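# Hang bench pipettes on the carousel by volume

## Task

Take every hand pipette lying on the bench and hang it on the carousel at the spot labelled with that pipette's own volume, which is printed on the top of its push button. The tip of its finger hook must sit behind the rail at the inner end of that slot. The carousel head can be rotated. A pipette only counts as hung if it stays there with no help from the robot at the end.

## Robot and tools

Robot: two arms, left_arm and right_arm, each with six revolute joints and a parallel two-finger gripper. Root link of left_arm sits at (-0.022, +0.347, 0) m with quat_wxyz (+0.996, 0, 0, -0.087); right_arm at (+0.014, -0.280, 0) m with quat_wxyz (+0.999, 0, 0, +0.038).

Scene frame: origin on the table surface midway between the arms, +z up, +x out across the table, left_arm on the +y side. The names left and right do not refer to image sides. Gripper frame: fingers extend along its +z and close along its y axis. The reported end_effector_position is the point between the finger pads, roughly 1 cm short of the fingertips.

execute_actions(actions, pictures): actions is a list holding zero or one item. An empty list just reports the state. An item with "rows" (1 to 15 rows) and optional "steps" (1 to 15, default 15) is a motion; each row lasts one control step of 1/30 s and the final row repeats to fill the step count. An item with only "steps" (up to 300) is a wait that sends nothing new and returns after that many steps since the previous result; your thinking time eats into it. pictures (boolean) decides whether camera images come back; by default they do. A rejected call moves nothing.

Row layout: one flat list of 14 numbers, each within [-1, 1], covering both arms even if one stays still: left_arm waist, shoulder, elbow, wrist pitch, wrist yaw, wrist roll, opening; then the same seven for right_arm. The six joint values are offsets, not poses. They are measured from the joint angles in the most recent result that printed them (before any such result in this scene, and for any later call within the same reply, from where the arm is when the action begins), never from the previous row. Scale: 1.0 equals 1.264 rad waist, 1.32 shoulder, 1.276 elbow, 1.83 wrist pitch, 1.686 wrist yaw, 2.022 wrist roll. Joint ranges (rad): waist -2.880 to 2.880, shoulder 0.000 to 3.142, elbow 0.000 to 3.019, wrist pitch -1.693 to 1.571, wrist yaw -1.571 to 1.571, wrist roll -2.094 to 2.094. Asking for more than 0.019 rad beyond a range end gets the call refused; true ends may differ by 0.019 rad either way, and requests past a true end are clipped there, reported as "joint sent to its limit" (possibly referring to an earlier, still running action). Missing that line does not prove there is room left.

Opening is absolute: +1 fully open, -1 closed. grip_measured reports the finger opening on that same scale; away from the extremes the fingers go to where grip_measured equals your number. To hold something, command roughly 0.03 below the grip_measured you see while it is gripped; a smaller margin grips more gently. Pad force tops out around 50 to 62 N (parts under about 2 mm thick get less). Readings can carry a fixed error near 1 mm.

Motion limits: each joint's target is kept within a fixed lead of its measured angle (0.264 rad waist, 0.32 shoulder, 0.276 elbow, 0.33 wrist pitch, 0.186 wrist yaw, 0.522 wrist roll), and targets that would move the gripper over 70 mm from where it is are scaled down, so big moves need several calls. Moves of only a few mm may not shift the hand at all. Arms can droop under zeros: to hold a pose, send in the first call of a reply the offsets back to the desired angles, then zeros, adding more if a joint still lags. Between calls the arms keep heading for the last target until motion nearly stops or a step is HELD; zeros are not a pause, they pull back to the reference angles.

Result lines: the state line `left_arm: …` | `right_arm: …` gives each gripper's position (m) and quat_wxyz in the scene frame, less accurate at long reach. Joint positions and Joint velocities list each arm's six joints (rad, rad/s) followed by finger-pad gap (m, 0.094 when fully open). Joint torques follow the same joint order and are noisy, offset and never zero in free air. "joint command not followed" means a clearance check altered or stopped some joint targets; HELD flags steps where your row was partly or wholly withheld. MOTOR HOT appears from 85 °C; at 100 °C an OVER-TEMPERATURE FAULT makes that arm let go and fall until it cools, so don't hold loads longer than needed.

Cameras: cam_low (896x504, fixed), cam_left_wrist and cam_right_wrist (504x504 fisheye). Calibration values given up front are approximate.

zoom_image(camera, region): camera is cam_low, cam_left_wrist or cam_right_wrist; region is [x0, y0, x1, y1] in pixels of that camera's latest image, top-left origin, no larger than 504 by 504. Useful for reading volumes on push buttons and carousel labels.

read_manual(section): returns licence texts only ("licences"); moves nothing.

finished_scene(scene): pass the current scene's integer number to end it and have it judged; irreversible, so call it only once every pipette hangs unsupported.

Avoid: knocking or dropping anything off the table, letting the arms collide or press on each other, slamming or shoving hard, and dropping or slipping pipettes. Brief external tugs on held parts or pushes on loose objects can occur.

Each tool is called in YAML: its name, and indented under it one key for each argument.

## Session

execute_actions:
  actions: []

Scene clock: 0.00 s of 12600.00 s.
left_arm: end_effector_position=(+0.5047, +0.2202, +0.1509) grip_measured=+1.000 end_effector_quat_wxyz=(+0.001, +0.303, +0.952, +0.047) | right_arm: end_effector_position=(+0.6608, -0.4273, +0.3530) grip_measured=+1.000 end_effector_quat_wxyz=(+0.188, -0.010, +0.980, -0.058)
Joint positions: left_arm=[-0.089  1.785  1.547 -1.326 -0.093  0.352  0.094] | right_arm=[-0.293  1.884  2.177 -1.467  0.028 -0.242  0.094]
Joint velocities: left_arm=[-0.024  0.005  0.007  0.007  0.007  0.007  0.   ] | right_arm=[-0.005  0.015 -0.017  0.017  0.007  0.037  0.   ]
Joint torques (N m, as the arm reports them, + toward a larger angle): no reading

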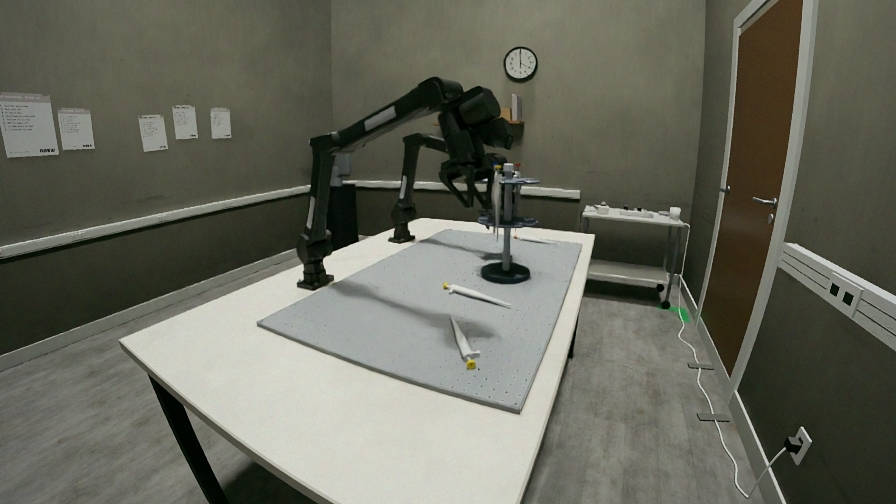

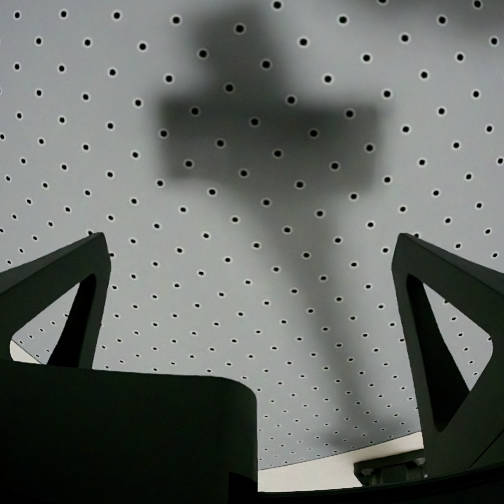

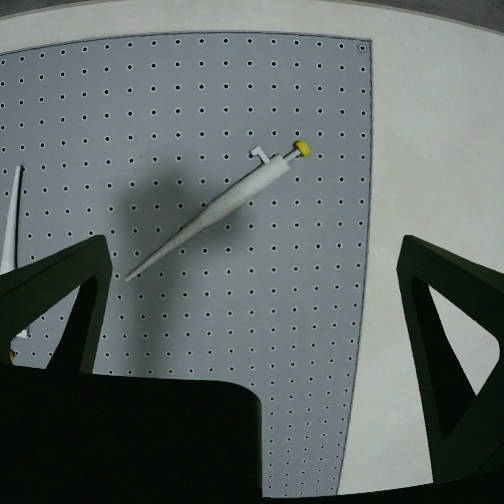

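zoom_image:
  camera: "cam_low"
  region: [400, 140, 600, 390]

zoom_image:
  camera: "cam_low"
  region: [460, 150, 560, 250]

Region (400, 140, 600, 390) of cam_low's 896x504 image, scaled by 2.016, with more detail than that image has; it fills the left 403 columns of this view, and the rest is white.

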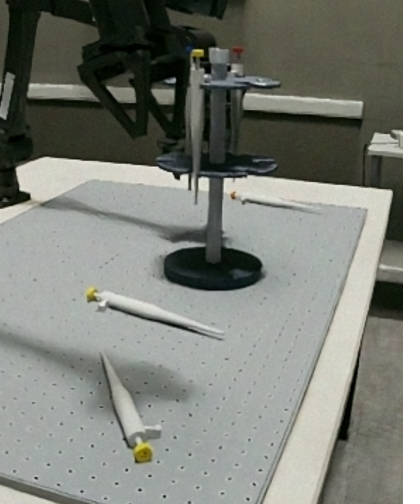

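Region (460, 150, 560, 250) of cam_low's 896x504 image, scaled by 5.040, with more detail than that image has.

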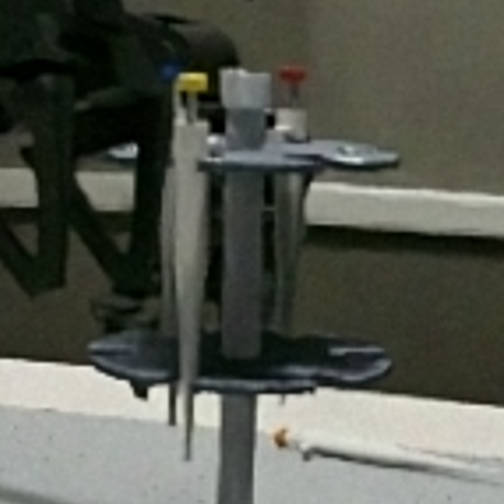

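execute_actions:
  actions:
    - {"rows":[[0,0,0.72,-0.086,0.055,-0.174,1,0,0,0,0,0,0,1]]}
  pictures: false

execute_actions:
  actions:
    - {"steps":45}
  pictures: false

execute_actions:
  actions:
    - {"rows":[[-0.142,0.105,0,0,0,0,1,0,0,0,0,0,0,1]]}
  pictures: false

execute_actions:
  actions:
    - {"steps":20}

Scene clock: 19.63 s of 12600.00 s.
left_arm: end_effector_position=(+0.5764, +0.1856, +0.3174) grip_measured=+1.000 end_effector_quat_wxyz=(+0.142, +0.167, +0.976, -0.009) | right_arm: end_effector_position=(+0.6603, -0.4272, +0.3513) grip_measured=+1.000 end_effector_quat_wxyz=(+0.187, -0.010, +0.981, -0.057)
Joint positions: left_arm=[-0.09   1.803  1.987 -1.47  -0.009  0.076  0.094] | right_arm=[-0.293  1.884  2.173 -1.467  0.028 -0.242  0.094]
Joint velocities: left_arm=[-0.005  0.005  0.808 -0.017  0.051 -0.227  0.   ] | right_arm=[-0.015 -0.015 -0.037  0.012 -0.037  0.051  0.   ]
Joint torques (N m, as the arm reports them, + toward a larger angle): left_arm=[ -0.1  -19.35  14.29   0.77   0.08  -0.13] | right_arm=[ -0.61 -14.75  10.45   1.03   0.01   0.  ]
Steps of this call (steps 1 to 90: nothing new was sent; then 16.13 s passed at rest; steps 91 to 105: all 15 steps of this action). Readings (joint positions):
91: left_arm=[-0.089 1.786 1.559 -1.346 -0.066 0.319] | right_arm=[-0.293 1.884 2.176 -1.467 0.028 -0.242]
92: left_arm=[-0.089 1.793 1.584 -1.380 -0.044 0.281] | right_arm=[-0.293 1.884 2.176 -1.467 0.028 -0.242]
94: left_arm=[-0.090 1.799 1.644 -1.419 -0.021 0.223] | right_arm=[-0.293 1.884 2.174 -1.467 0.028 -0.242]
98: left_arm=[-0.090 1.799 1.781 -1.451 -0.008 0.144] | right_arm=[-0.293 1.884 2.173 -1.467 0.028 -0.242]
105: the state above

Scene clock: 21.13 s of 12600.00 s.
left_arm: end_effector_position=(+0.5944, +0.1806, +0.5344) grip_measured=+1.000 end_effector_quat_wxyz=(+0.358, +0.126, +0.924, -0.044) | right_arm: end_effector_position=(+0.6603, -0.4272, +0.3513) grip_measured=+1.000 end_effector_quat_wxyz=(+0.187, -0.010, +0.981, -0.057)
Joint positions: left_arm=[-0.088  1.782  2.428 -1.478 -0.003  0.009  0.094] | right_arm=[-0.293  1.884  2.173 -1.467  0.028 -0.242  0.094]
Joint velocities: left_arm=[ 0.005  0.015  0.007 -0.007 -0.007 -0.007  0.   ] | right_arm=[-0.005 -0.015 -0.007  0.002 -0.022  0.022  0.   ]
Joint torques (N m, as the arm reports them, + toward a larger angle): left_arm=[ -0.33 -16.49  10.61   1.47   0.09  -0.13] | right_arm=[ -0.64 -15.24  10.41   1.03   0.     0.  ]
Steps of this call (steps 1 to 45: the robot went on to your last target). Readings (joint positions):
1: left_arm=[-0.090 1.803 2.016 -1.472 -0.010 0.071] | right_arm=[-0.293 1.884 2.173 -1.467 0.028 -0.242]
2: left_arm=[-0.089 1.803 2.048 -1.475 -0.010 0.066] | right_arm=[-0.293 1.884 2.173 -1.467 0.028 -0.242]
4: left_arm=[-0.088 1.803 2.112 -1.476 -0.010 0.057] | right_arm=[-0.293 1.884 2.173 -1.467 0.028 -0.242]
8: left_arm=[-0.088 1.803 2.243 -1.477 -0.007 0.042] | right_arm=[-0.293 1.884 2.173 -1.467 0.028 -0.242]
45: the state above
All arms were judged still, so your last target was given up. Only a new action makes them travel on or press farther. Fingers that are still opening or closing keep moving.

Scene clock: 21.63 s of 12600.00 s.
left_arm: end_effector_position=(+0.5971, +0.0387, +0.4354) grip_measured=+1.000 end_effector_quat_wxyz=(+0.280, +0.223, +0.931, -0.063) | right_arm: end_effector_position=(+0.6599, -0.4271, +0.3495) grip_measured=+1.000 end_effector_quat_wxyz=(+0.185, -0.010, +0.981, -0.057)
Joint positions: left_arm=[-0.286  1.932  2.422 -1.478 -0.002  0.009  0.094] | right_arm=[-0.293  1.884  2.169 -1.467  0.028 -0.242  0.094]
Joint velocities: left_arm=[-0.063  0.171 -0.076 -0.017  0.022  0.139  0.   ] | right_arm=[-0.015  0.005  0.002 -0.007 -0.037  0.022  0.   ]
Joint torques (N m, as the arm reports them, + toward a larger angle): left_arm=[  1.75 -21.73   8.91   1.51  -0.01  -0.04] | right_arm=[ -0.61 -15.79  10.46   1.03   0.     0.  ]
Steps of this call (steps 1 to 15: all 15 steps of this action). Readings (joint positions):
1: left_arm=[-0.092 1.786 2.428 -1.478 -0.004 0.009] | right_arm=[-0.293 1.884 2.173 -1.467 0.028 -0.242]
2: left_arm=[-0.098 1.787 2.428 -1.478 -0.005 0.009] | right_arm=[-0.293 1.884 2.172 -1.467 0.028 -0.242]
4: left_arm=[-0.123 1.800 2.428 -1.478 -0.004 0.009] | right_arm=[-0.293 1.884 2.171 -1.467 0.028 -0.242]
8: left_arm=[-0.197 1.845 2.428 -1.478 -0.004 0.009] | right_arm=[-0.293 1.884 2.169 -1.467 0.028 -0.242]
15: the state above

Scene clock: 22.30 s of 12600.00 s.
left_arm: end_effector_position=(+0.6004, +0.0421, +0.4308) grip_measured=+1.000 end_effector_quat_wxyz=(+0.277, +0.220, +0.933, -0.062) | right_arm: end_effector_position=(+0.6599, -0.4271, +0.3495) grip_measured=+1.000 end_effector_quat_wxyz=(+0.185, -0.010, +0.981, -0.057)
Joint positions: left_arm=[-0.28   1.937  2.419 -1.478 -0.002  0.009  0.094] | right_arm=[-0.293  1.884  2.169 -1.467  0.028 -0.242  0.094]
Joint velocities: left_arm=[-0.005  0.005 -0.022 -0.002 -0.037  0.022  0.   ] | right_arm=[-0.005  0.005 -0.032 -0.007  0.007  0.051  0.   ]
Joint torques (N m, as the arm reports them, + toward a larger angle): left_arm=[  0.83 -21.31   8.85   1.51   0.    -0.03] | right_arm=[ -0.61 -15.25  10.42   1.03   0.     0.  ]
Steps of this call (steps 1 to 15: the robot went on to your last target; steps 16 to 20: nothing new was sent). Readings (joint positions):
1: left_arm=[-0.287 1.936 2.421 -1.478 -0.002 0.009] | right_arm=[-0.293 1.884 2.169 -1.467 0.028 -0.242]
2: left_arm=[-0.286 1.938 2.419 -1.478 -0.002 0.009] | right_arm=[-0.293 1.884 2.169 -1.467 0.028 -0.242]
4: left_arm=[-0.283 1.938 2.419 -1.478 -0.002 0.009] | right_arm=[-0.293 1.884 2.169 -1.467 0.028 -0.242]
8: left_arm=[-0.280 1.937 2.419 -1.478 -0.002 0.009] | right_arm=[-0.293 1.884 2.169 -1.467 0.028 -0.242]
20: the state above
All arms were judged still, so your last target was given up. Only a new action makes them travel on or press farther. Fingers that are still opening or closing keep moving.
camera_calibration (this result's frames):
cam_left_wrist: T_world_to_cam=[[-0.439675, -0.897913, -0.020908, 0.314338], [-0.897813, 0.438743, 0.037903, 0.513731], [-0.0248604, 0.0354365, -0.999063, 0.565999], [0, 0, 0, 1]] pos_world=[0.613511, 0.0367951, 0.552569]
cam_right_wrist: T_world_to_cam=[[0.0214693, -0.993289, 0.113652, -0.48028], [-0.968315, 0.00763171, 0.249617, 0.556238], [-0.248809, -0.11541, -0.961652, 0.576249], [0, 0, 0, 1]] pos_world=[0.6923, -0.414796, 0.46989]

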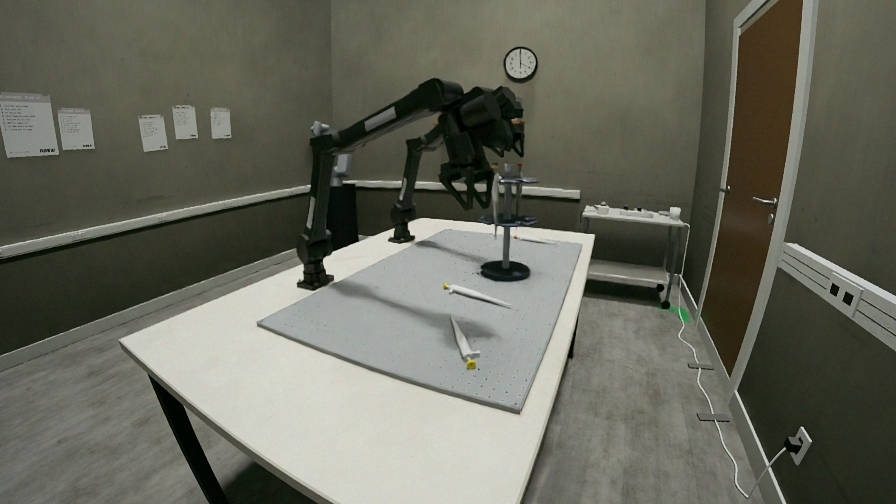

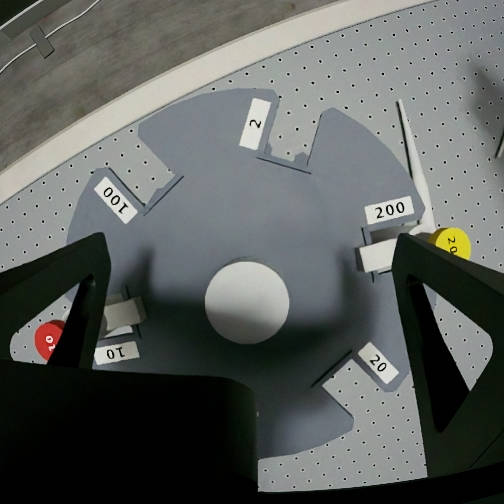

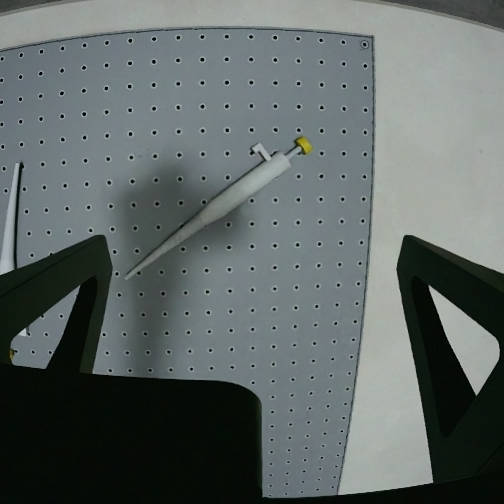

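zoom_image:
  camera: "cam_low"
  region: [435, 275, 525, 375]

Region (435, 275, 525, 375) of cam_low's 896x504 image, scaled by 5.040, with more detail than that image has; it fills the left 454 columns of this view, and the rest is white.

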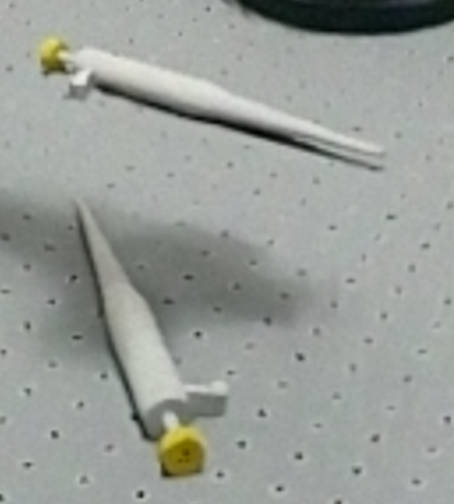

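execute_actions:
  actions:
    - {"rows":[[0,-0.17,0,-0.08,0,0,1,0,-0.3,-0.6,0.52,-0.017,0.12,-1]]}
  pictures: false

execute_actions:
  actions:
    - {"steps":40}
  pictures: false

execute_actions:
  actions:
    - {"rows":[[0,0,0,0,0,0,1,0,-0.3,-0.57,0.52,0,0,-1]]}
  pictures: false

execute_actions:
  actions:
    - {"steps":40}
  pictures: false

execute_actions:
  actions:
    - {"rows":[[0,0,0,0,0,0,1,0.605,0,0,0,0,0,-1]]}
  pictures: false

execute_actions:
  actions:
    - {"steps":50}

Scene clock: 56.70 s of 12600.00 s.
left_arm: end_effector_position=(+0.5142, +0.0843, +0.5297) grip_measured=+1.000 end_effector_quat_wxyz=(+0.300, +0.219, +0.926, -0.067) | right_arm: end_effector_position=(+0.6307, -0.4162, +0.3544) grip_measured=-0.983 end_effector_quat_wxyz=(+0.464, +0.083, +0.880, -0.058)
Joint positions: left_arm=[-0.28   1.742  2.412 -1.615 -0.002  0.009  0.094] | right_arm=[-0.293  1.459  1.403 -0.54   0.002 -0.028  0.001]
Joint velocities: left_arm=[-0.005 -0.503 -0.007 -0.032  0.022 -0.022  0.   ] | right_arm=[-0.005  0.2   -0.012  0.1   -0.037 -0.007 -0.   ]
Joint torques (N m, as the arm reports them, + toward a larger angle): left_arm=[ -0.11 -15.98   8.05   1.31   0.    -0.04] | right_arm=[-0.58 -9.41 11.18  2.36 -0.11  0.1 ]
Steps of this call (steps 1 to 90: nothing new was sent; then 30.90 s passed at rest; steps 91 to 105: all 15 steps of this action). Readings (joint positions):
91: left_arm=[-0.280 1.933 2.419 -1.486 -0.002 0.009] | right_arm=[-0.293 1.866 2.134 -1.422 0.021 -0.222]
92: left_arm=[-0.280 1.929 2.416 -1.505 -0.002 0.009] | right_arm=[-0.293 1.827 2.060 -1.349 0.015 -0.198]
94: left_arm=[-0.280 1.914 2.413 -1.537 -0.002 0.009] | right_arm=[-0.293 1.739 1.908 -1.214 0.007 -0.156]
98: left_arm=[-0.280 1.865 2.412 -1.580 -0.002 0.009] | right_arm=[-0.293 1.498 1.514 -0.795 0.002 -0.074]
105: the state above

Scene clock: 58.03 s of 12600.00 s.
left_arm: end_effector_position=(+0.4975, +0.0924, +0.5542) grip_measured=+1.000 end_effector_quat_wxyz=(+0.319, +0.217, +0.920, -0.071) | right_arm: end_effector_position=(+0.6348, -0.4171, +0.3365) grip_measured=-0.983 end_effector_quat_wxyz=(+0.453, +0.089, +0.885, -0.054)
Joint positions: left_arm=[-0.28   1.699  2.412 -1.618 -0.002  0.009  0.094] | right_arm=[-0.293  1.482  1.394 -0.535  0.002 -0.016  0.001]
Joint velocities: left_arm=[-0.005 -0.015  0.012  0.007 -0.037  0.037  0.   ] | right_arm=[ 0.005 -0.005  0.017 -0.012 -0.007 -0.007 -0.001]
Joint torques (N m, as the arm reports them, + toward a larger angle): left_arm=[ -0.17 -13.58   7.94   1.34   0.    -0.03] | right_arm=[ -0.6  -10.23  11.68   2.58  -0.1    0.15]
Steps of this call (steps 1 to 30: the robot went on to your last target; steps 31 to 40: nothing new was sent). Readings (joint positions):
1: left_arm=[-0.280 1.727 2.412 -1.616 -0.002 0.009] | right_arm=[-0.293 1.466 1.403 -0.538 0.002 -0.025]
2: left_arm=[-0.280 1.714 2.412 -1.616 -0.002 0.009] | right_arm=[-0.293 1.471 1.402 -0.536 0.002 -0.024]
4: left_arm=[-0.280 1.697 2.412 -1.617 -0.002 0.009] | right_arm=[-0.293 1.478 1.398 -0.536 0.002 -0.021]
8: left_arm=[-0.280 1.693 2.412 -1.617 -0.002 0.009] | right_arm=[-0.293 1.482 1.394 -0.536 0.002 -0.018]
40: the state above
All arms were judged still, so your last target was given up. Only a new action makes them travel on or press farther. Fingers that are still opening or closing keep moving.

Scene clock: 58.53 s of 12600.00 s.
left_arm: end_effector_position=(+0.4975, +0.0924, +0.5542) grip_measured=+1.000 end_effector_quat_wxyz=(+0.319, +0.217, +0.920, -0.071) | right_arm: end_effector_position=(+0.4946, -0.3864, +0.3270) grip_measured=-0.983 end_effector_quat_wxyz=(+0.688, +0.073, +0.717, -0.081)
Joint positions: left_arm=[-0.28   1.699  2.412 -1.618 -0.002  0.009  0.094] | right_arm=[-0.293  1.069  0.641  0.389  0.002 -0.016  0.001]
Joint velocities: left_arm=[-0.005 -0.005 -0.007 -0.017  0.037 -0.081  0.   ] | right_arm=[ 0.005  0.259 -0.007  0.09  -0.022  0.007  0.001]
Joint torques (N m, as the arm reports them, + toward a larger angle): left_arm=[ -0.11 -14.67   7.34   1.64  -0.01  -0.04] | right_arm=[-0.74 -4.55 12.61  2.99 -0.01 -0.01]
Steps of this call (steps 1 to 15: all 15 steps of this action). Readings (joint positions):
1: left_arm=[-0.280 1.699 2.412 -1.618 -0.002 0.009] | right_arm=[-0.293 1.469 1.367 -0.490 0.002 -0.016]
2: left_arm=[-0.280 1.699 2.412 -1.618 -0.002 0.009] | right_arm=[-0.293 1.436 1.308 -0.417 0.002 -0.016]
4: left_arm=[-0.280 1.699 2.412 -1.618 -0.002 0.009] | right_arm=[-0.293 1.343 1.169 -0.294 0.002 -0.016]
8: left_arm=[-0.280 1.699 2.412 -1.618 -0.002 0.009] | right_arm=[-0.293 1.099 0.809 0.104 0.002 -0.016]
15: the state above

Scene clock: 59.87 s of 12600.00 s.
left_arm: end_effector_position=(+0.4975, +0.0924, +0.5542) grip_measured=+1.000 end_effector_quat_wxyz=(+0.319, +0.217, +0.920, -0.071) | right_arm: end_effector_position=(+0.4978, -0.3871, +0.3208) grip_measured=-0.983 end_effector_quat_wxyz=(+0.685, +0.073, +0.720, -0.080)
Joint positions: left_arm=[-0.28   1.699  2.412 -1.618 -0.002  0.009  0.094] | right_arm=[-0.293  1.086  0.641  0.396  0.002 -0.016  0.001]
Joint velocities: left_arm=[-0.005 -0.005 -0.017 -0.012 -0.022  0.007  0.   ] | right_arm=[-0.005  0.005 -0.022 -0.007  0.007 -0.007  0.   ]
Joint torques (N m, as the arm reports them, + toward a larger angle): left_arm=[ -0.06 -14.81   7.33   1.58   0.    -0.04] | right_arm=[-0.61 -4.92 12.54  2.86  0.   -0.01]
Steps of this call (steps 1 to 30: the robot went on to your last target; steps 31 to 40: nothing new was sent). Readings (joint positions):
1: left_arm=[-0.280 1.699 2.412 -1.618 -0.002 0.009] | right_arm=[-0.293 1.077 0.641 0.390 0.002 -0.016]
2: left_arm=[-0.280 1.699 2.412 -1.618 -0.002 0.009] | right_arm=[-0.293 1.083 0.641 0.391 0.002 -0.016]
4: left_arm=[-0.280 1.699 2.412 -1.618 -0.002 0.009] | right_arm=[-0.293 1.086 0.641 0.392 0.002 -0.016]
8: left_arm=[-0.280 1.699 2.412 -1.618 -0.002 0.009] | right_arm=[-0.293 1.086 0.641 0.396 0.002 -0.016]
40: the state above
All arms were judged still, so your last target was given up. Only a new action makes them travel on or press farther. Fingers that are still opening or closing keep moving.

Scene clock: 60.37 s of 12600.00 s.
left_arm: end_effector_position=(+0.4975, +0.0924, +0.5542) grip_measured=+1.000 end_effector_quat_wxyz=(+0.319, +0.217, +0.920, -0.071) | right_arm: end_effector_position=(+0.4422, -0.0315, +0.3194) grip_measured=-0.983 end_effector_quat_wxyz=(+0.666, -0.194, +0.698, +0.174)
Joint positions: left_arm=[-0.28   1.699  2.412 -1.618 -0.002  0.009  0.094] | right_arm=[ 0.45   1.086  0.639  0.396  0.    -0.016  0.001]
Joint velocities: left_arm=[-0.015  0.015  0.012  0.007 -0.007 -0.066  0.   ] | right_arm=[ 1.226 -0.005  0.007  0.017 -0.066  0.007 -0.001]
Joint torques (N m, as the arm reports them, + toward a larger angle): left_arm=[ -0.14 -14.92   7.35   1.66  -0.01  -0.04] | right_arm=[-4.51 -4.57 10.56  1.98  0.17  0.  ]
Steps of this call (steps 1 to 15: all 15 steps of this action). Readings (joint positions):
1: left_arm=[-0.280 1.699 2.412 -1.618 -0.002 0.009] | right_arm=[-0.282 1.086 0.641 0.396 0.007 -0.016]
2: left_arm=[-0.280 1.699 2.412 -1.618 -0.002 0.009] | right_arm=[-0.256 1.086 0.640 0.396 0.008 -0.016]
4: left_arm=[-0.280 1.699 2.412 -1.618 -0.002 0.009] | right_arm=[-0.168 1.086 0.639 0.396 0.008 -0.016]
8: left_arm=[-0.280 1.699 2.412 -1.618 -0.002 0.009] | right_arm=[0.054 1.086 0.639 0.396 0.007 -0.016]
15: the state above

Scene clock: 62.03 s of 12600.00 s.
left_arm: end_effector_position=(+0.4975, +0.0924, +0.5542) grip_measured=+1.000 end_effector_quat_wxyz=(+0.319, +0.217, +0.920, -0.071) | right_arm: end_effector_position=(+0.4336, -0.0171, +0.3194) grip_measured=-0.983 end_effector_quat_wxyz=(+0.663, -0.206, +0.695, +0.185)
Joint positions: left_arm=[-0.28   1.699  2.412 -1.618 -0.002  0.009  0.094] | right_arm=[ 0.483  1.086  0.639  0.396 -0.001 -0.016  0.001]
Joint velocities: left_arm=[-0.005 -0.015  0.017  0.012  0.007 -0.007  0.   ] | right_arm=[-0.005 -0.005  0.012 -0.007 -0.037  0.022  0.001]
Joint torques (N m, as the arm reports them, + toward a larger angle): left_arm=[ -0.21 -14.64   7.33   1.6    0.    -0.04] | right_arm=[-1.43 -4.87 10.39  1.97  0.08 -0.01]
Steps of this call (steps 1 to 30: the robot went on to your last target; steps 31 to 50: nothing new was sent). Readings (joint positions):
1: left_arm=[-0.280 1.699 2.412 -1.618 -0.002 0.009] | right_arm=[0.483 1.086 0.639 0.396 -0.002 -0.016]
2: left_arm=[-0.280 1.699 2.412 -1.618 -0.002 0.009] | right_arm=[0.501 1.086 0.639 0.396 -0.003 -0.016]
4: left_arm=[-0.280 1.699 2.412 -1.618 -0.002 0.009] | right_arm=[0.504 1.086 0.639 0.396 -0.002 -0.016]
8: left_arm=[-0.280 1.699 2.412 -1.618 -0.002 0.009] | right_arm=[0.487 1.086 0.639 0.396 -0.001 -0.016]
50: the state above
All arms were judged still, so your last target was given up. Only a new action makes them travel on or press farther. Fingers that are still opening or closing keep moving.
camera_calibration (this result's frames):
cam_left_wrist: T_world_to_cam=[[-0.437965, -0.898751, -0.0208407, 0.316081], [-0.897185, 0.438436, -0.0532353, 0.444797], [0.0569826, -0.00461725, -0.998364, 0.647489], [0, 0, 0, 1]] pos_world=[0.500602, 0.0920529, 0.676697]
cam_right_wrist: T_world_to_cam=[[0.541352, -0.840044, 0.0355638, -0.262561], [-0.510338, -0.361905, -0.780115, 0.465523], [0.668202, 0.404167, -0.624624, 0.0419761], [0, 0, 0, 1]] pos_world=[0.351663, -0.0690528, 0.398718]

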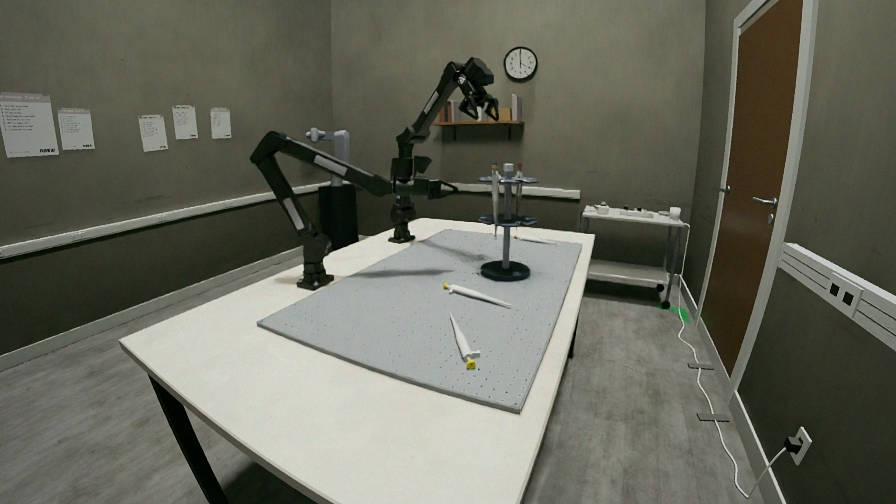

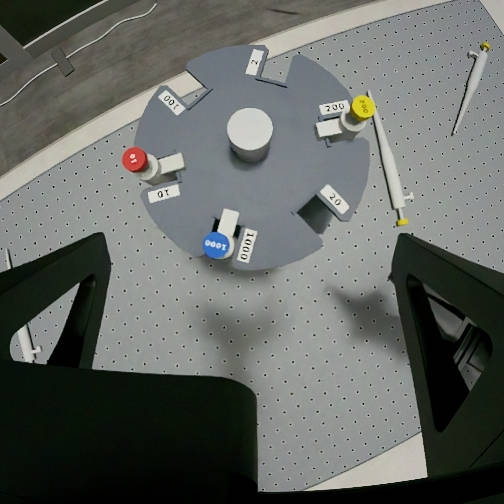

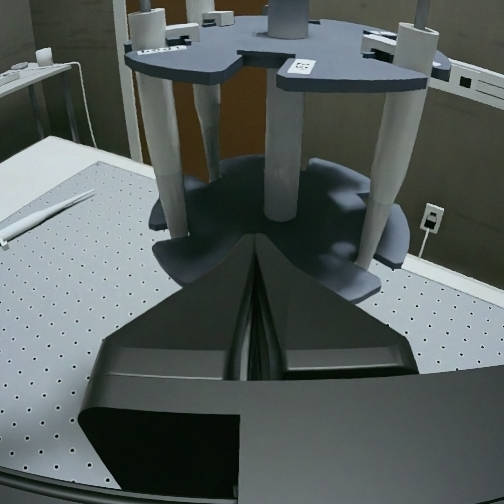

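execute_actions:
  actions:
    - {"rows":[[0,0,0,0,0,0,1,-0.009,0.004,0.047,0.016,0,0,-1]]}
  pictures: false

execute_actions:
  actions:
    - {"rows":[[0,0,0,0,0,0,1,0,0.11,0.1,0.025,0,0,-1]]}
  pictures: false

execute_actions:
  actions:
    - {"steps":15}

Scene clock: 69.30 s of 12600.00 s.
left_arm: end_effector_position=(+0.4975, +0.0924, +0.5542) grip_measured=+1.000 end_effector_quat_wxyz=(+0.319, +0.217, +0.920, -0.071) | right_arm: end_effector_position=(+0.4352, -0.0161, +0.3281) grip_measured=-0.983 end_effector_quat_wxyz=(+0.670, -0.204, +0.688, +0.187)
Joint positions: left_arm=[-0.28   1.699  2.412 -1.618 -0.002  0.009  0.094] | right_arm=[ 0.483  1.086  0.65   0.405 -0.001 -0.016  0.001]
Joint velocities: left_arm=[-0.015  0.005  0.007  0.012 -0.022  0.081  0.   ] | right_arm=[-0.015  0.005 -0.002 -0.002 -0.037  0.037  0.001]
Joint torques (N m, as the arm reports them, + toward a larger angle): left_arm=[ -0.17 -14.93   7.38   1.65   0.    -0.05] | right_arm=[-1.45 -4.56 14.57  2.85 -0.01 -0.01]
Steps of this call (steps 1 to 90: nothing new was sent; then 3.77 s passed at rest; steps 91 to 105: all 15 steps of this action). Readings (joint positions):
91: left_arm=[-0.280 1.699 2.412 -1.618 -0.002 0.009] | right_arm=[0.483 1.086 0.639 0.397 -0.001 -0.016]
92: left_arm=[-0.280 1.699 2.412 -1.618 -0.002 0.009] | right_arm=[0.483 1.086 0.641 0.399 -0.001 -0.016]
94: left_arm=[-0.280 1.699 2.412 -1.618 -0.002 0.009] | right_arm=[0.483 1.086 0.644 0.402 -0.001 -0.016]
98: left_arm=[-0.280 1.699 2.412 -1.618 -0.002 0.009] | right_arm=[0.483 1.086 0.649 0.405 -0.001 -0.016]
105: the state above

Scene clock: 69.80 s of 12600.00 s.
left_arm: end_effector_position=(+0.4975, +0.0924, +0.5542) grip_measured=+1.000 end_effector_quat_wxyz=(+0.319, +0.217, +0.920, -0.071) | right_arm: end_effector_position=(+0.4759, +0.0094, +0.3133) grip_measured=-0.983 end_effector_quat_wxyz=(+0.659, -0.207, +0.699, +0.184)
Joint positions: left_arm=[-0.28   1.699  2.412 -1.618 -0.002  0.009  0.094] | right_arm=[ 0.483  1.243  0.746  0.434 -0.001 -0.016  0.001]
Joint velocities: left_arm=[-0.005 -0.015  0.002 -0.012 -0.007 -0.037  0.   ] | right_arm=[ 0.005  0.005  0.002 -0.007 -0.007 -0.007  0.   ]
Joint torques (N m, as the arm reports them, + toward a larger angle): left_arm=[ -0.24 -14.83   7.37   1.65   0.    -0.04] | right_arm=[-0.61 -7.37 12.65  2.73 -0.01 -0.01]
Steps of this call (steps 1 to 15: all 15 steps of this action). Readings (joint positions):
1: left_arm=[-0.280 1.699 2.412 -1.618 -0.002 0.009] | right_arm=[0.483 1.096 0.656 0.410 -0.001 -0.016]
2: left_arm=[-0.280 1.699 2.412 -1.618 -0.002 0.009] | right_arm=[0.483 1.119 0.675 0.419 -0.001 -0.016]
4: left_arm=[-0.280 1.699 2.412 -1.618 -0.002 0.009] | right_arm=[0.483 1.184 0.722 0.430 -0.001 -0.016]
8: left_arm=[-0.280 1.699 2.412 -1.618 -0.002 0.009] | right_arm=[0.483 1.242 0.746 0.433 -0.001 -0.016]
15: the state above

Scene clock: 70.30 s of 12600.00 s.
left_arm: end_effector_position=(+0.4975, +0.0924, +0.5542) grip_measured=+1.000 end_effector_quat_wxyz=(+0.319, +0.217, +0.920, -0.071) | right_arm: end_effector_position=(+0.4759, +0.0094, +0.3133) grip_measured=-0.983 end_effector_quat_wxyz=(+0.659, -0.207, +0.699, +0.184)
Joint positions: left_arm=[-0.28   1.699  2.412 -1.618 -0.002  0.009  0.094] | right_arm=[ 0.483  1.243  0.746  0.434 -0.001 -0.016  0.001]
Joint velocities: left_arm=[-0.024 -0.015 -0.002 -0.002 -0.007  0.007  0.   ] | right_arm=[ 0.005 -0.015 -0.027  0.007  0.007 -0.022 -0.   ]
Joint torques (N m, as the arm reports them, + toward a larger angle): left_arm=[ -0.09 -14.73   7.34   1.62  -0.01  -0.05] | right_arm=[-0.61 -7.55 12.64  2.72  0.   -0.01]
Steps of this call (steps 1 to 15: the robot went on to your last target). Readings (joint positions):
1: left_arm=[-0.280 1.699 2.412 -1.618 -0.002 0.009] | right_arm=[0.483 1.243 0.746 0.434 -0.001 -0.016]
2: left_arm=[-0.280 1.699 2.412 -1.618 -0.002 0.009] | right_arm=[0.483 1.243 0.746 0.434 -0.001 -0.016]
4: left_arm=[-0.280 1.699 2.412 -1.618 -0.002 0.009] | right_arm=[0.483 1.243 0.746 0.434 -0.001 -0.016]
8: left_arm=[-0.280 1.699 2.412 -1.618 -0.002 0.009] | right_arm=[0.483 1.243 0.746 0.434 -0.001 -0.016]
15: the state above
All arms were judged still, so your last target was given up. Only a new action makes them travel on or press farther. Fingers that are still opening or closing keep moving.
camera_calibration (this result's frames):
cam_left_wrist: T_world_to_cam=[[-0.437965, -0.898751, -0.0208407, 0.316081], [-0.897185, 0.438436, -0.0532353, 0.444797], [0.0569826, -0.00461725, -0.998364, 0.647489], [0, 0, 0, 1]] pos_world=[0.500602, 0.0920529, 0.676697]
cam_right_wrist: T_world_to_cam=[[0.541708, -0.839821, 0.0354147, -0.263087], [-0.518117, -0.366783, -0.772674, 0.493354], [0.661897, 0.400215, -0.633814, 0.00510251], [0, 0, 0, 1]] pos_world=[0.394754, -0.0420342, 0.393753]

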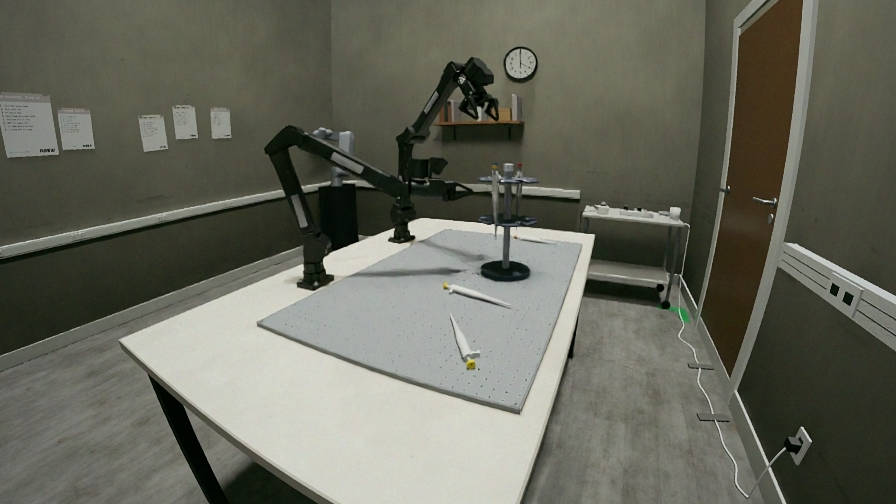

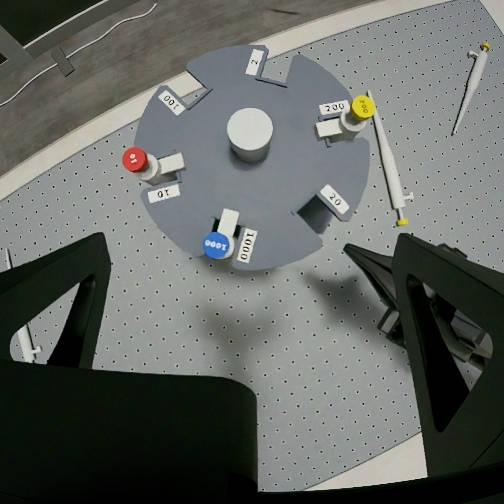

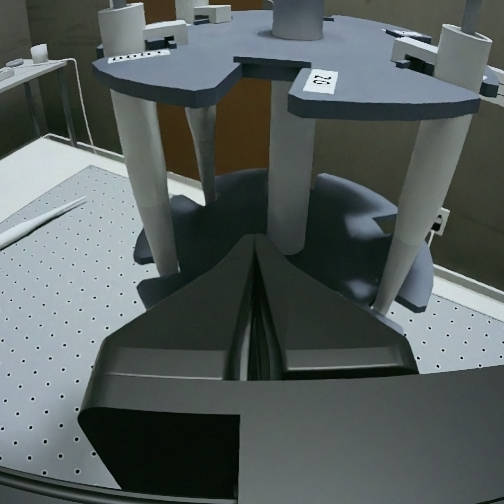

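execute_actions:
  actions:
    - {"rows":[[0,0,0,0,0,0,1,-0.018,-0.005,0.077,0.008,0,0,-1]]}
  pictures: false

execute_actions:
  actions:
    - {"steps":15}

Scene clock: 75.10 s of 12600.00 s.
left_arm: end_effector_position=(+0.4975, +0.0924, +0.5542) grip_measured=+1.000 end_effector_quat_wxyz=(+0.319, +0.217, +0.920, -0.071) | right_arm: end_effector_position=(+0.4878, +0.0109, +0.3483) grip_measured=-0.983 end_effector_quat_wxyz=(+0.681, -0.198, +0.680, +0.187)
Joint positions: left_arm=[-0.28   1.699  2.412 -1.618 -0.002  0.009  0.094] | right_arm=[ 0.474  1.243  0.806  0.434 -0.001 -0.016  0.001]
Joint velocities: left_arm=[-0.024 -0.005  0.002 -0.007 -0.081  0.007  0.   ] | right_arm=[-0.005  0.005  0.002 -0.002  0.007  0.081 -0.   ]
Joint torques (N m, as the arm reports them, + toward a larger angle): left_arm=[ -0.15 -14.8    7.4    1.65   0.    -0.05] | right_arm=[-1.81 -7.1  13.66  2.44  0.   -0.01]
Steps of this call (steps 1 to 90: nothing new was sent; then 1.30 s passed at rest; steps 91 to 105: all 15 steps of this action). Readings (joint positions):
91: left_arm=[-0.280 1.699 2.412 -1.618 -0.002 0.009] | right_arm=[0.483 1.243 0.750 0.434 -0.001 -0.016]
92: left_arm=[-0.280 1.699 2.412 -1.618 -0.002 0.009] | right_arm=[0.482 1.243 0.757 0.434 -0.001 -0.016]
94: left_arm=[-0.280 1.699 2.412 -1.618 -0.002 0.009] | right_arm=[0.479 1.243 0.777 0.434 -0.001 -0.016]
98: left_arm=[-0.280 1.699 2.412 -1.618 -0.002 0.009] | right_arm=[0.474 1.243 0.805 0.434 -0.001 -0.016]
105: the state above

Scene clock: 75.60 s of 12600.00 s.
left_arm: end_effector_position=(+0.4975, +0.0924, +0.5542) grip_measured=+1.000 end_effector_quat_wxyz=(+0.319, +0.217, +0.920, -0.071) | right_arm: end_effector_position=(+0.4878, +0.0109, +0.3483) grip_measured=-0.983 end_effector_quat_wxyz=(+0.681, -0.198, +0.680, +0.187)
Joint positions: left_arm=[-0.28   1.699  2.412 -1.618 -0.002  0.009  0.094] | right_arm=[ 0.474  1.243  0.806  0.434 -0.001 -0.016  0.001]
Joint velocities: left_arm=[-0.015  0.005 -0.002  0.002 -0.022  0.007  0.   ] | right_arm=[-0.005 -0.005 -0.017 -0.002 -0.037  0.007 -0.001]
Joint torques (N m, as the arm reports them, + toward a larger angle): left_arm=[ -0.23 -14.79   7.36   1.66   0.    -0.04] | right_arm=[-1.6  -7.27 13.39  2.48  0.   -0.01]
Steps of this call (steps 1 to 15: the robot went on to your last target). Readings (joint positions):
1: left_arm=[-0.280 1.699 2.412 -1.618 -0.002 0.009] | right_arm=[0.474 1.243 0.806 0.434 -0.001 -0.016]
2: left_arm=[-0.280 1.699 2.412 -1.618 -0.002 0.009] | right_arm=[0.474 1.243 0.806 0.434 -0.001 -0.016]
4: left_arm=[-0.280 1.699 2.412 -1.618 -0.002 0.009] | right_arm=[0.474 1.243 0.806 0.434 -0.001 -0.016]
8: left_arm=[-0.280 1.699 2.412 -1.618 -0.002 0.009] | right_arm=[0.474 1.243 0.806 0.434 -0.001 -0.016]
15: the state above
All arms were judged still, so your last target was given up. Only a new action makes them travel on or press farther. Fingers that are still opening or closing keep moving.
camera_calibration (this result's frames):
cam_left_wrist: T_world_to_cam=[[-0.437965, -0.898751, -0.0208407, 0.316081], [-0.897185, 0.438436, -0.0532353, 0.444797], [0.0569826, -0.00461725, -0.998364, 0.647489], [0, 0, 0, 1]] pos_world=[0.500602, 0.0920529, 0.676697]
cam_right_wrist: T_world_to_cam=[[0.532182, -0.845859, 0.0361142, -0.265086], [-0.481341, -0.337382, -0.809002, 0.52144], [0.696486, 0.413153, -0.586695, -0.0146232], [0, 0, 0, 1]] pos_world=[0.402249, -0.0422592, 0.42284]

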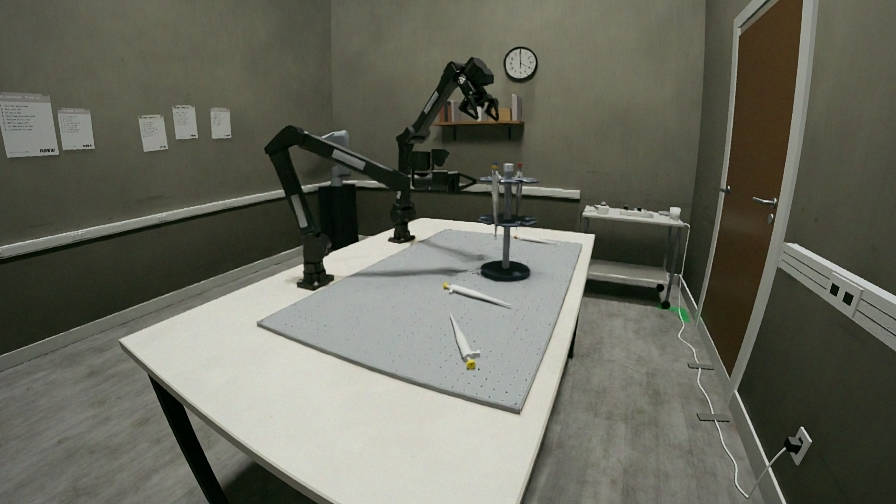

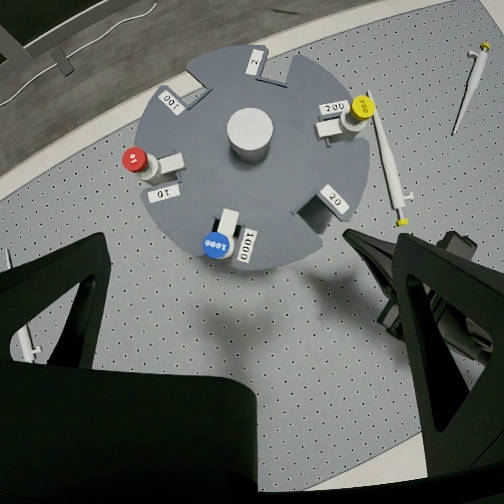

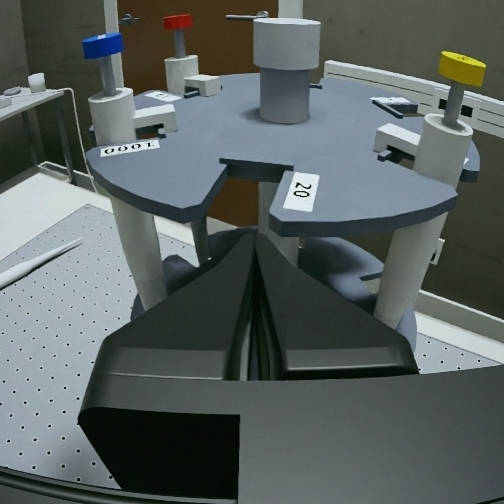

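execute_actions:
  actions:
    - {"rows":[[0,0,0,0,0,0,1,0,0.047,0.07,0.013,0,0,-1]]}

execute_actions:
  actions:
    - {"rows":[[0,0,0,0,0,0,1,-0.015,0.005,0.03,0.01,0,0,-1],[0,0,0,0,0,0,1,-0.02,0.005,0.03,0.01,0,0,-1],[0,0,0,0,0,0,1,-0.03,0.01,0.035,0.01,0,0,-1],[0,0,0,0,0,0,1,-0.04,0.015,0.04,0.01,0,0,-1],[0,0,0,0,0,0,1,-0.05,0.02,0.045,0.01,0,0,-1]]}

Scene clock: 78.80 s of 12600.00 s.
left_arm: end_effector_position=(+0.4975, +0.0924, +0.5542) grip_measured=+1.000 end_effector_quat_wxyz=(+0.319, +0.217, +0.920, -0.071) | right_arm: end_effector_position=(+0.5045, +0.0211, +0.3457) grip_measured=-0.983 end_effector_quat_wxyz=(+0.679, -0.199, +0.682, +0.186)
Joint positions: left_arm=[-0.28   1.699  2.412 -1.618 -0.002  0.009  0.094] | right_arm=[ 0.474  1.299  0.851  0.438 -0.001 -0.016  0.001]
Joint velocities: left_arm=[-0.015 -0.005  0.007 -0.007  0.022 -0.007  0.   ] | right_arm=[ 0.005 -0.005 -0.002 -0.002 -0.022 -0.037 -0.001]
Joint torques (N m, as the arm reports them, + toward a larger angle): left_arm=[ -0.15 -14.92   7.34   1.58   0.    -0.04] | right_arm=[-0.64 -7.03 14.13  2.78  0.   -0.01]
Steps of this call (steps 1 to 81: nothing new was sent; steps 82 to 96: all 15 steps of this action). Readings (joint positions):
82: left_arm=[-0.280 1.699 2.412 -1.618 -0.002 0.009] | right_arm=[0.474 1.247 0.809 0.434 -0.001 -0.016]
83: left_arm=[-0.280 1.699 2.412 -1.618 -0.002 0.009] | right_arm=[0.474 1.255 0.818 0.435 -0.001 -0.016]
85: left_arm=[-0.280 1.699 2.412 -1.618 -0.002 0.009] | right_arm=[0.474 1.278 0.840 0.437 -0.001 -0.016]
89: left_arm=[-0.280 1.699 2.412 -1.618 -0.002 0.009] | right_arm=[0.474 1.298 0.851 0.438 -0.001 -0.016]
96: the state above
camera_calibration (this result's frames):
cam_left_wrist: T_world_to_cam=[[-0.437965, -0.898751, -0.0208407, 0.316081], [-0.897185, 0.438436, -0.0532353, 0.444797], [0.0569826, -0.00461725, -0.998364, 0.647489], [0, 0, 0, 1]] pos_world=[0.500602, 0.0920529, 0.676697]
cam_right_wrist: T_world_to_cam=[[0.53237, -0.845744, 0.0360483, -0.265277], [-0.485539, -0.339961, -0.805406, 0.531828], [0.693422, 0.411271, -0.591626, -0.0287512], [0, 0, 0, 1]] pos_world=[0.419386, -0.0317315, 0.420891]

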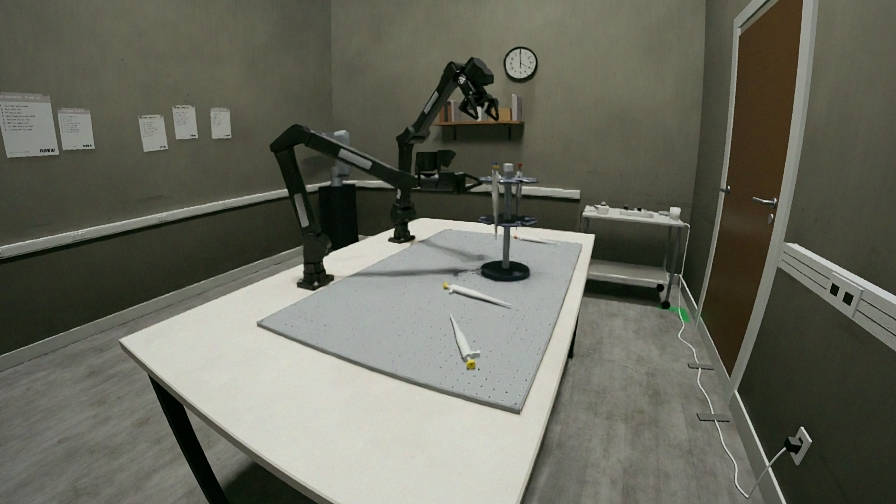

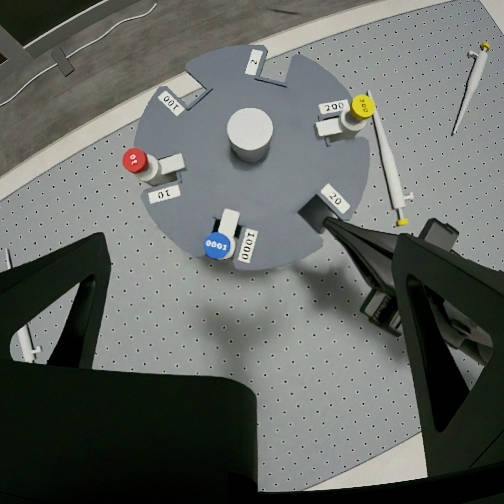

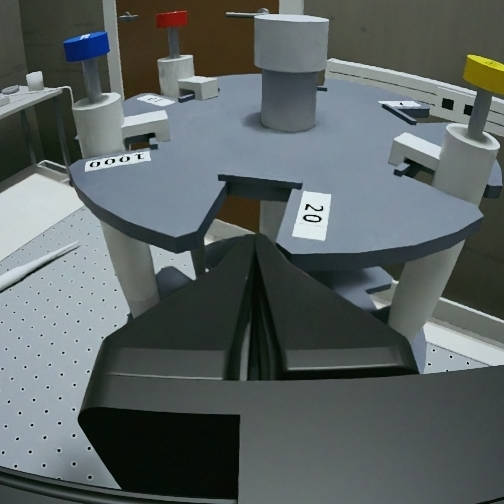

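Scene clock: 79.30 s of 12600.00 s.
left_arm: end_effector_position=(+0.4975, +0.0924, +0.5542) grip_measured=+1.000 end_effector_quat_wxyz=(+0.319, +0.217, +0.920, -0.071) | right_arm: end_effector_position=(+0.5243, -0.0050, +0.3426) grip_measured=-0.983 end_effector_quat_wxyz=(+0.681, -0.181, +0.689, +0.167)
Joint positions: left_arm=[-0.28   1.699  2.412 -1.618 -0.002  0.009  0.094] | right_arm=[ 0.417  1.313  0.859  0.438 -0.003 -0.016  0.001]
Joint velocities: left_arm=[-0.015 -0.005  0.002 -0.002  0.051 -0.037  0.   ] | right_arm=[-0.015 -0.005 -0.002  0.007  0.007 -0.037  0.   ]
Joint torques (N m, as the arm reports them, + toward a larger angle): left_arm=[ -0.1  -14.87   7.35   1.64  -0.01  -0.04] | right_arm=[-0.57 -6.67 14.53  2.76  0.08 -0.01]
Steps of this call (steps 1 to 15: all 15 steps of this action). Readings (joint positions):
1: left_arm=[-0.280 1.699 2.412 -1.618 -0.002 0.009] | right_arm=[0.474 1.299 0.851 0.438 -0.001 -0.016]
2: left_arm=[-0.280 1.699 2.412 -1.618 -0.002 0.009] | right_arm=[0.474 1.299 0.851 0.438 -0.001 -0.016]
4: left_arm=[-0.280 1.699 2.412 -1.618 -0.002 0.009] | right_arm=[0.469 1.300 0.851 0.438 -0.002 -0.016]
8: left_arm=[-0.280 1.699 2.412 -1.618 -0.002 0.009] | right_arm=[0.437 1.307 0.857 0.438 -0.003 -0.016]
15: the state above
camera_calibration (this result's frames):
cam_left_wrist: T_world_to_cam=[[-0.437965, -0.898751, -0.0208407, 0.316081], [-0.897185, 0.438436, -0.0532353, 0.444797], [0.0569826, -0.00461725, -0.998364, 0.647489], [0, 0, 0, 1]] pos_world=[0.500602, 0.0920529, 0.676697]
cam_right_wrist: T_world_to_cam=[[0.485325, -0.873594, 0.0359512, -0.273245], [-0.507797, -0.315102, -0.801781, 0.540544], [0.71176, 0.370868, -0.596536, -0.0416936], [0, 0, 0, 1]] pos_world=[0.436775, -0.0529159, 0.418349]

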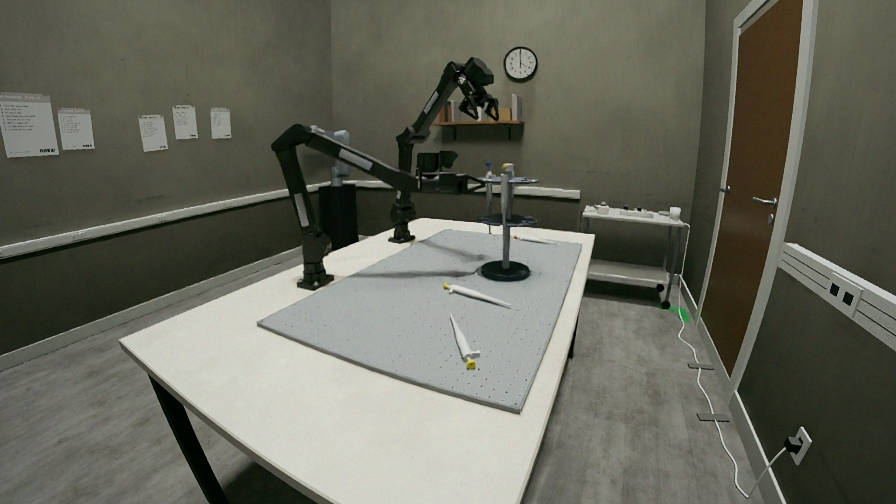

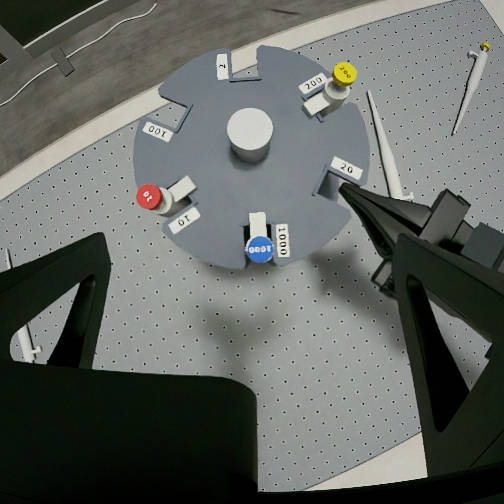

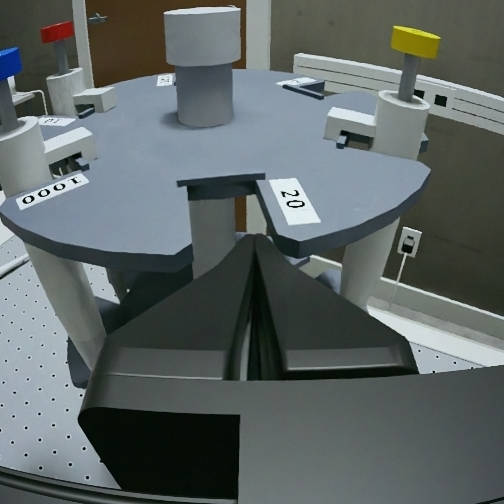

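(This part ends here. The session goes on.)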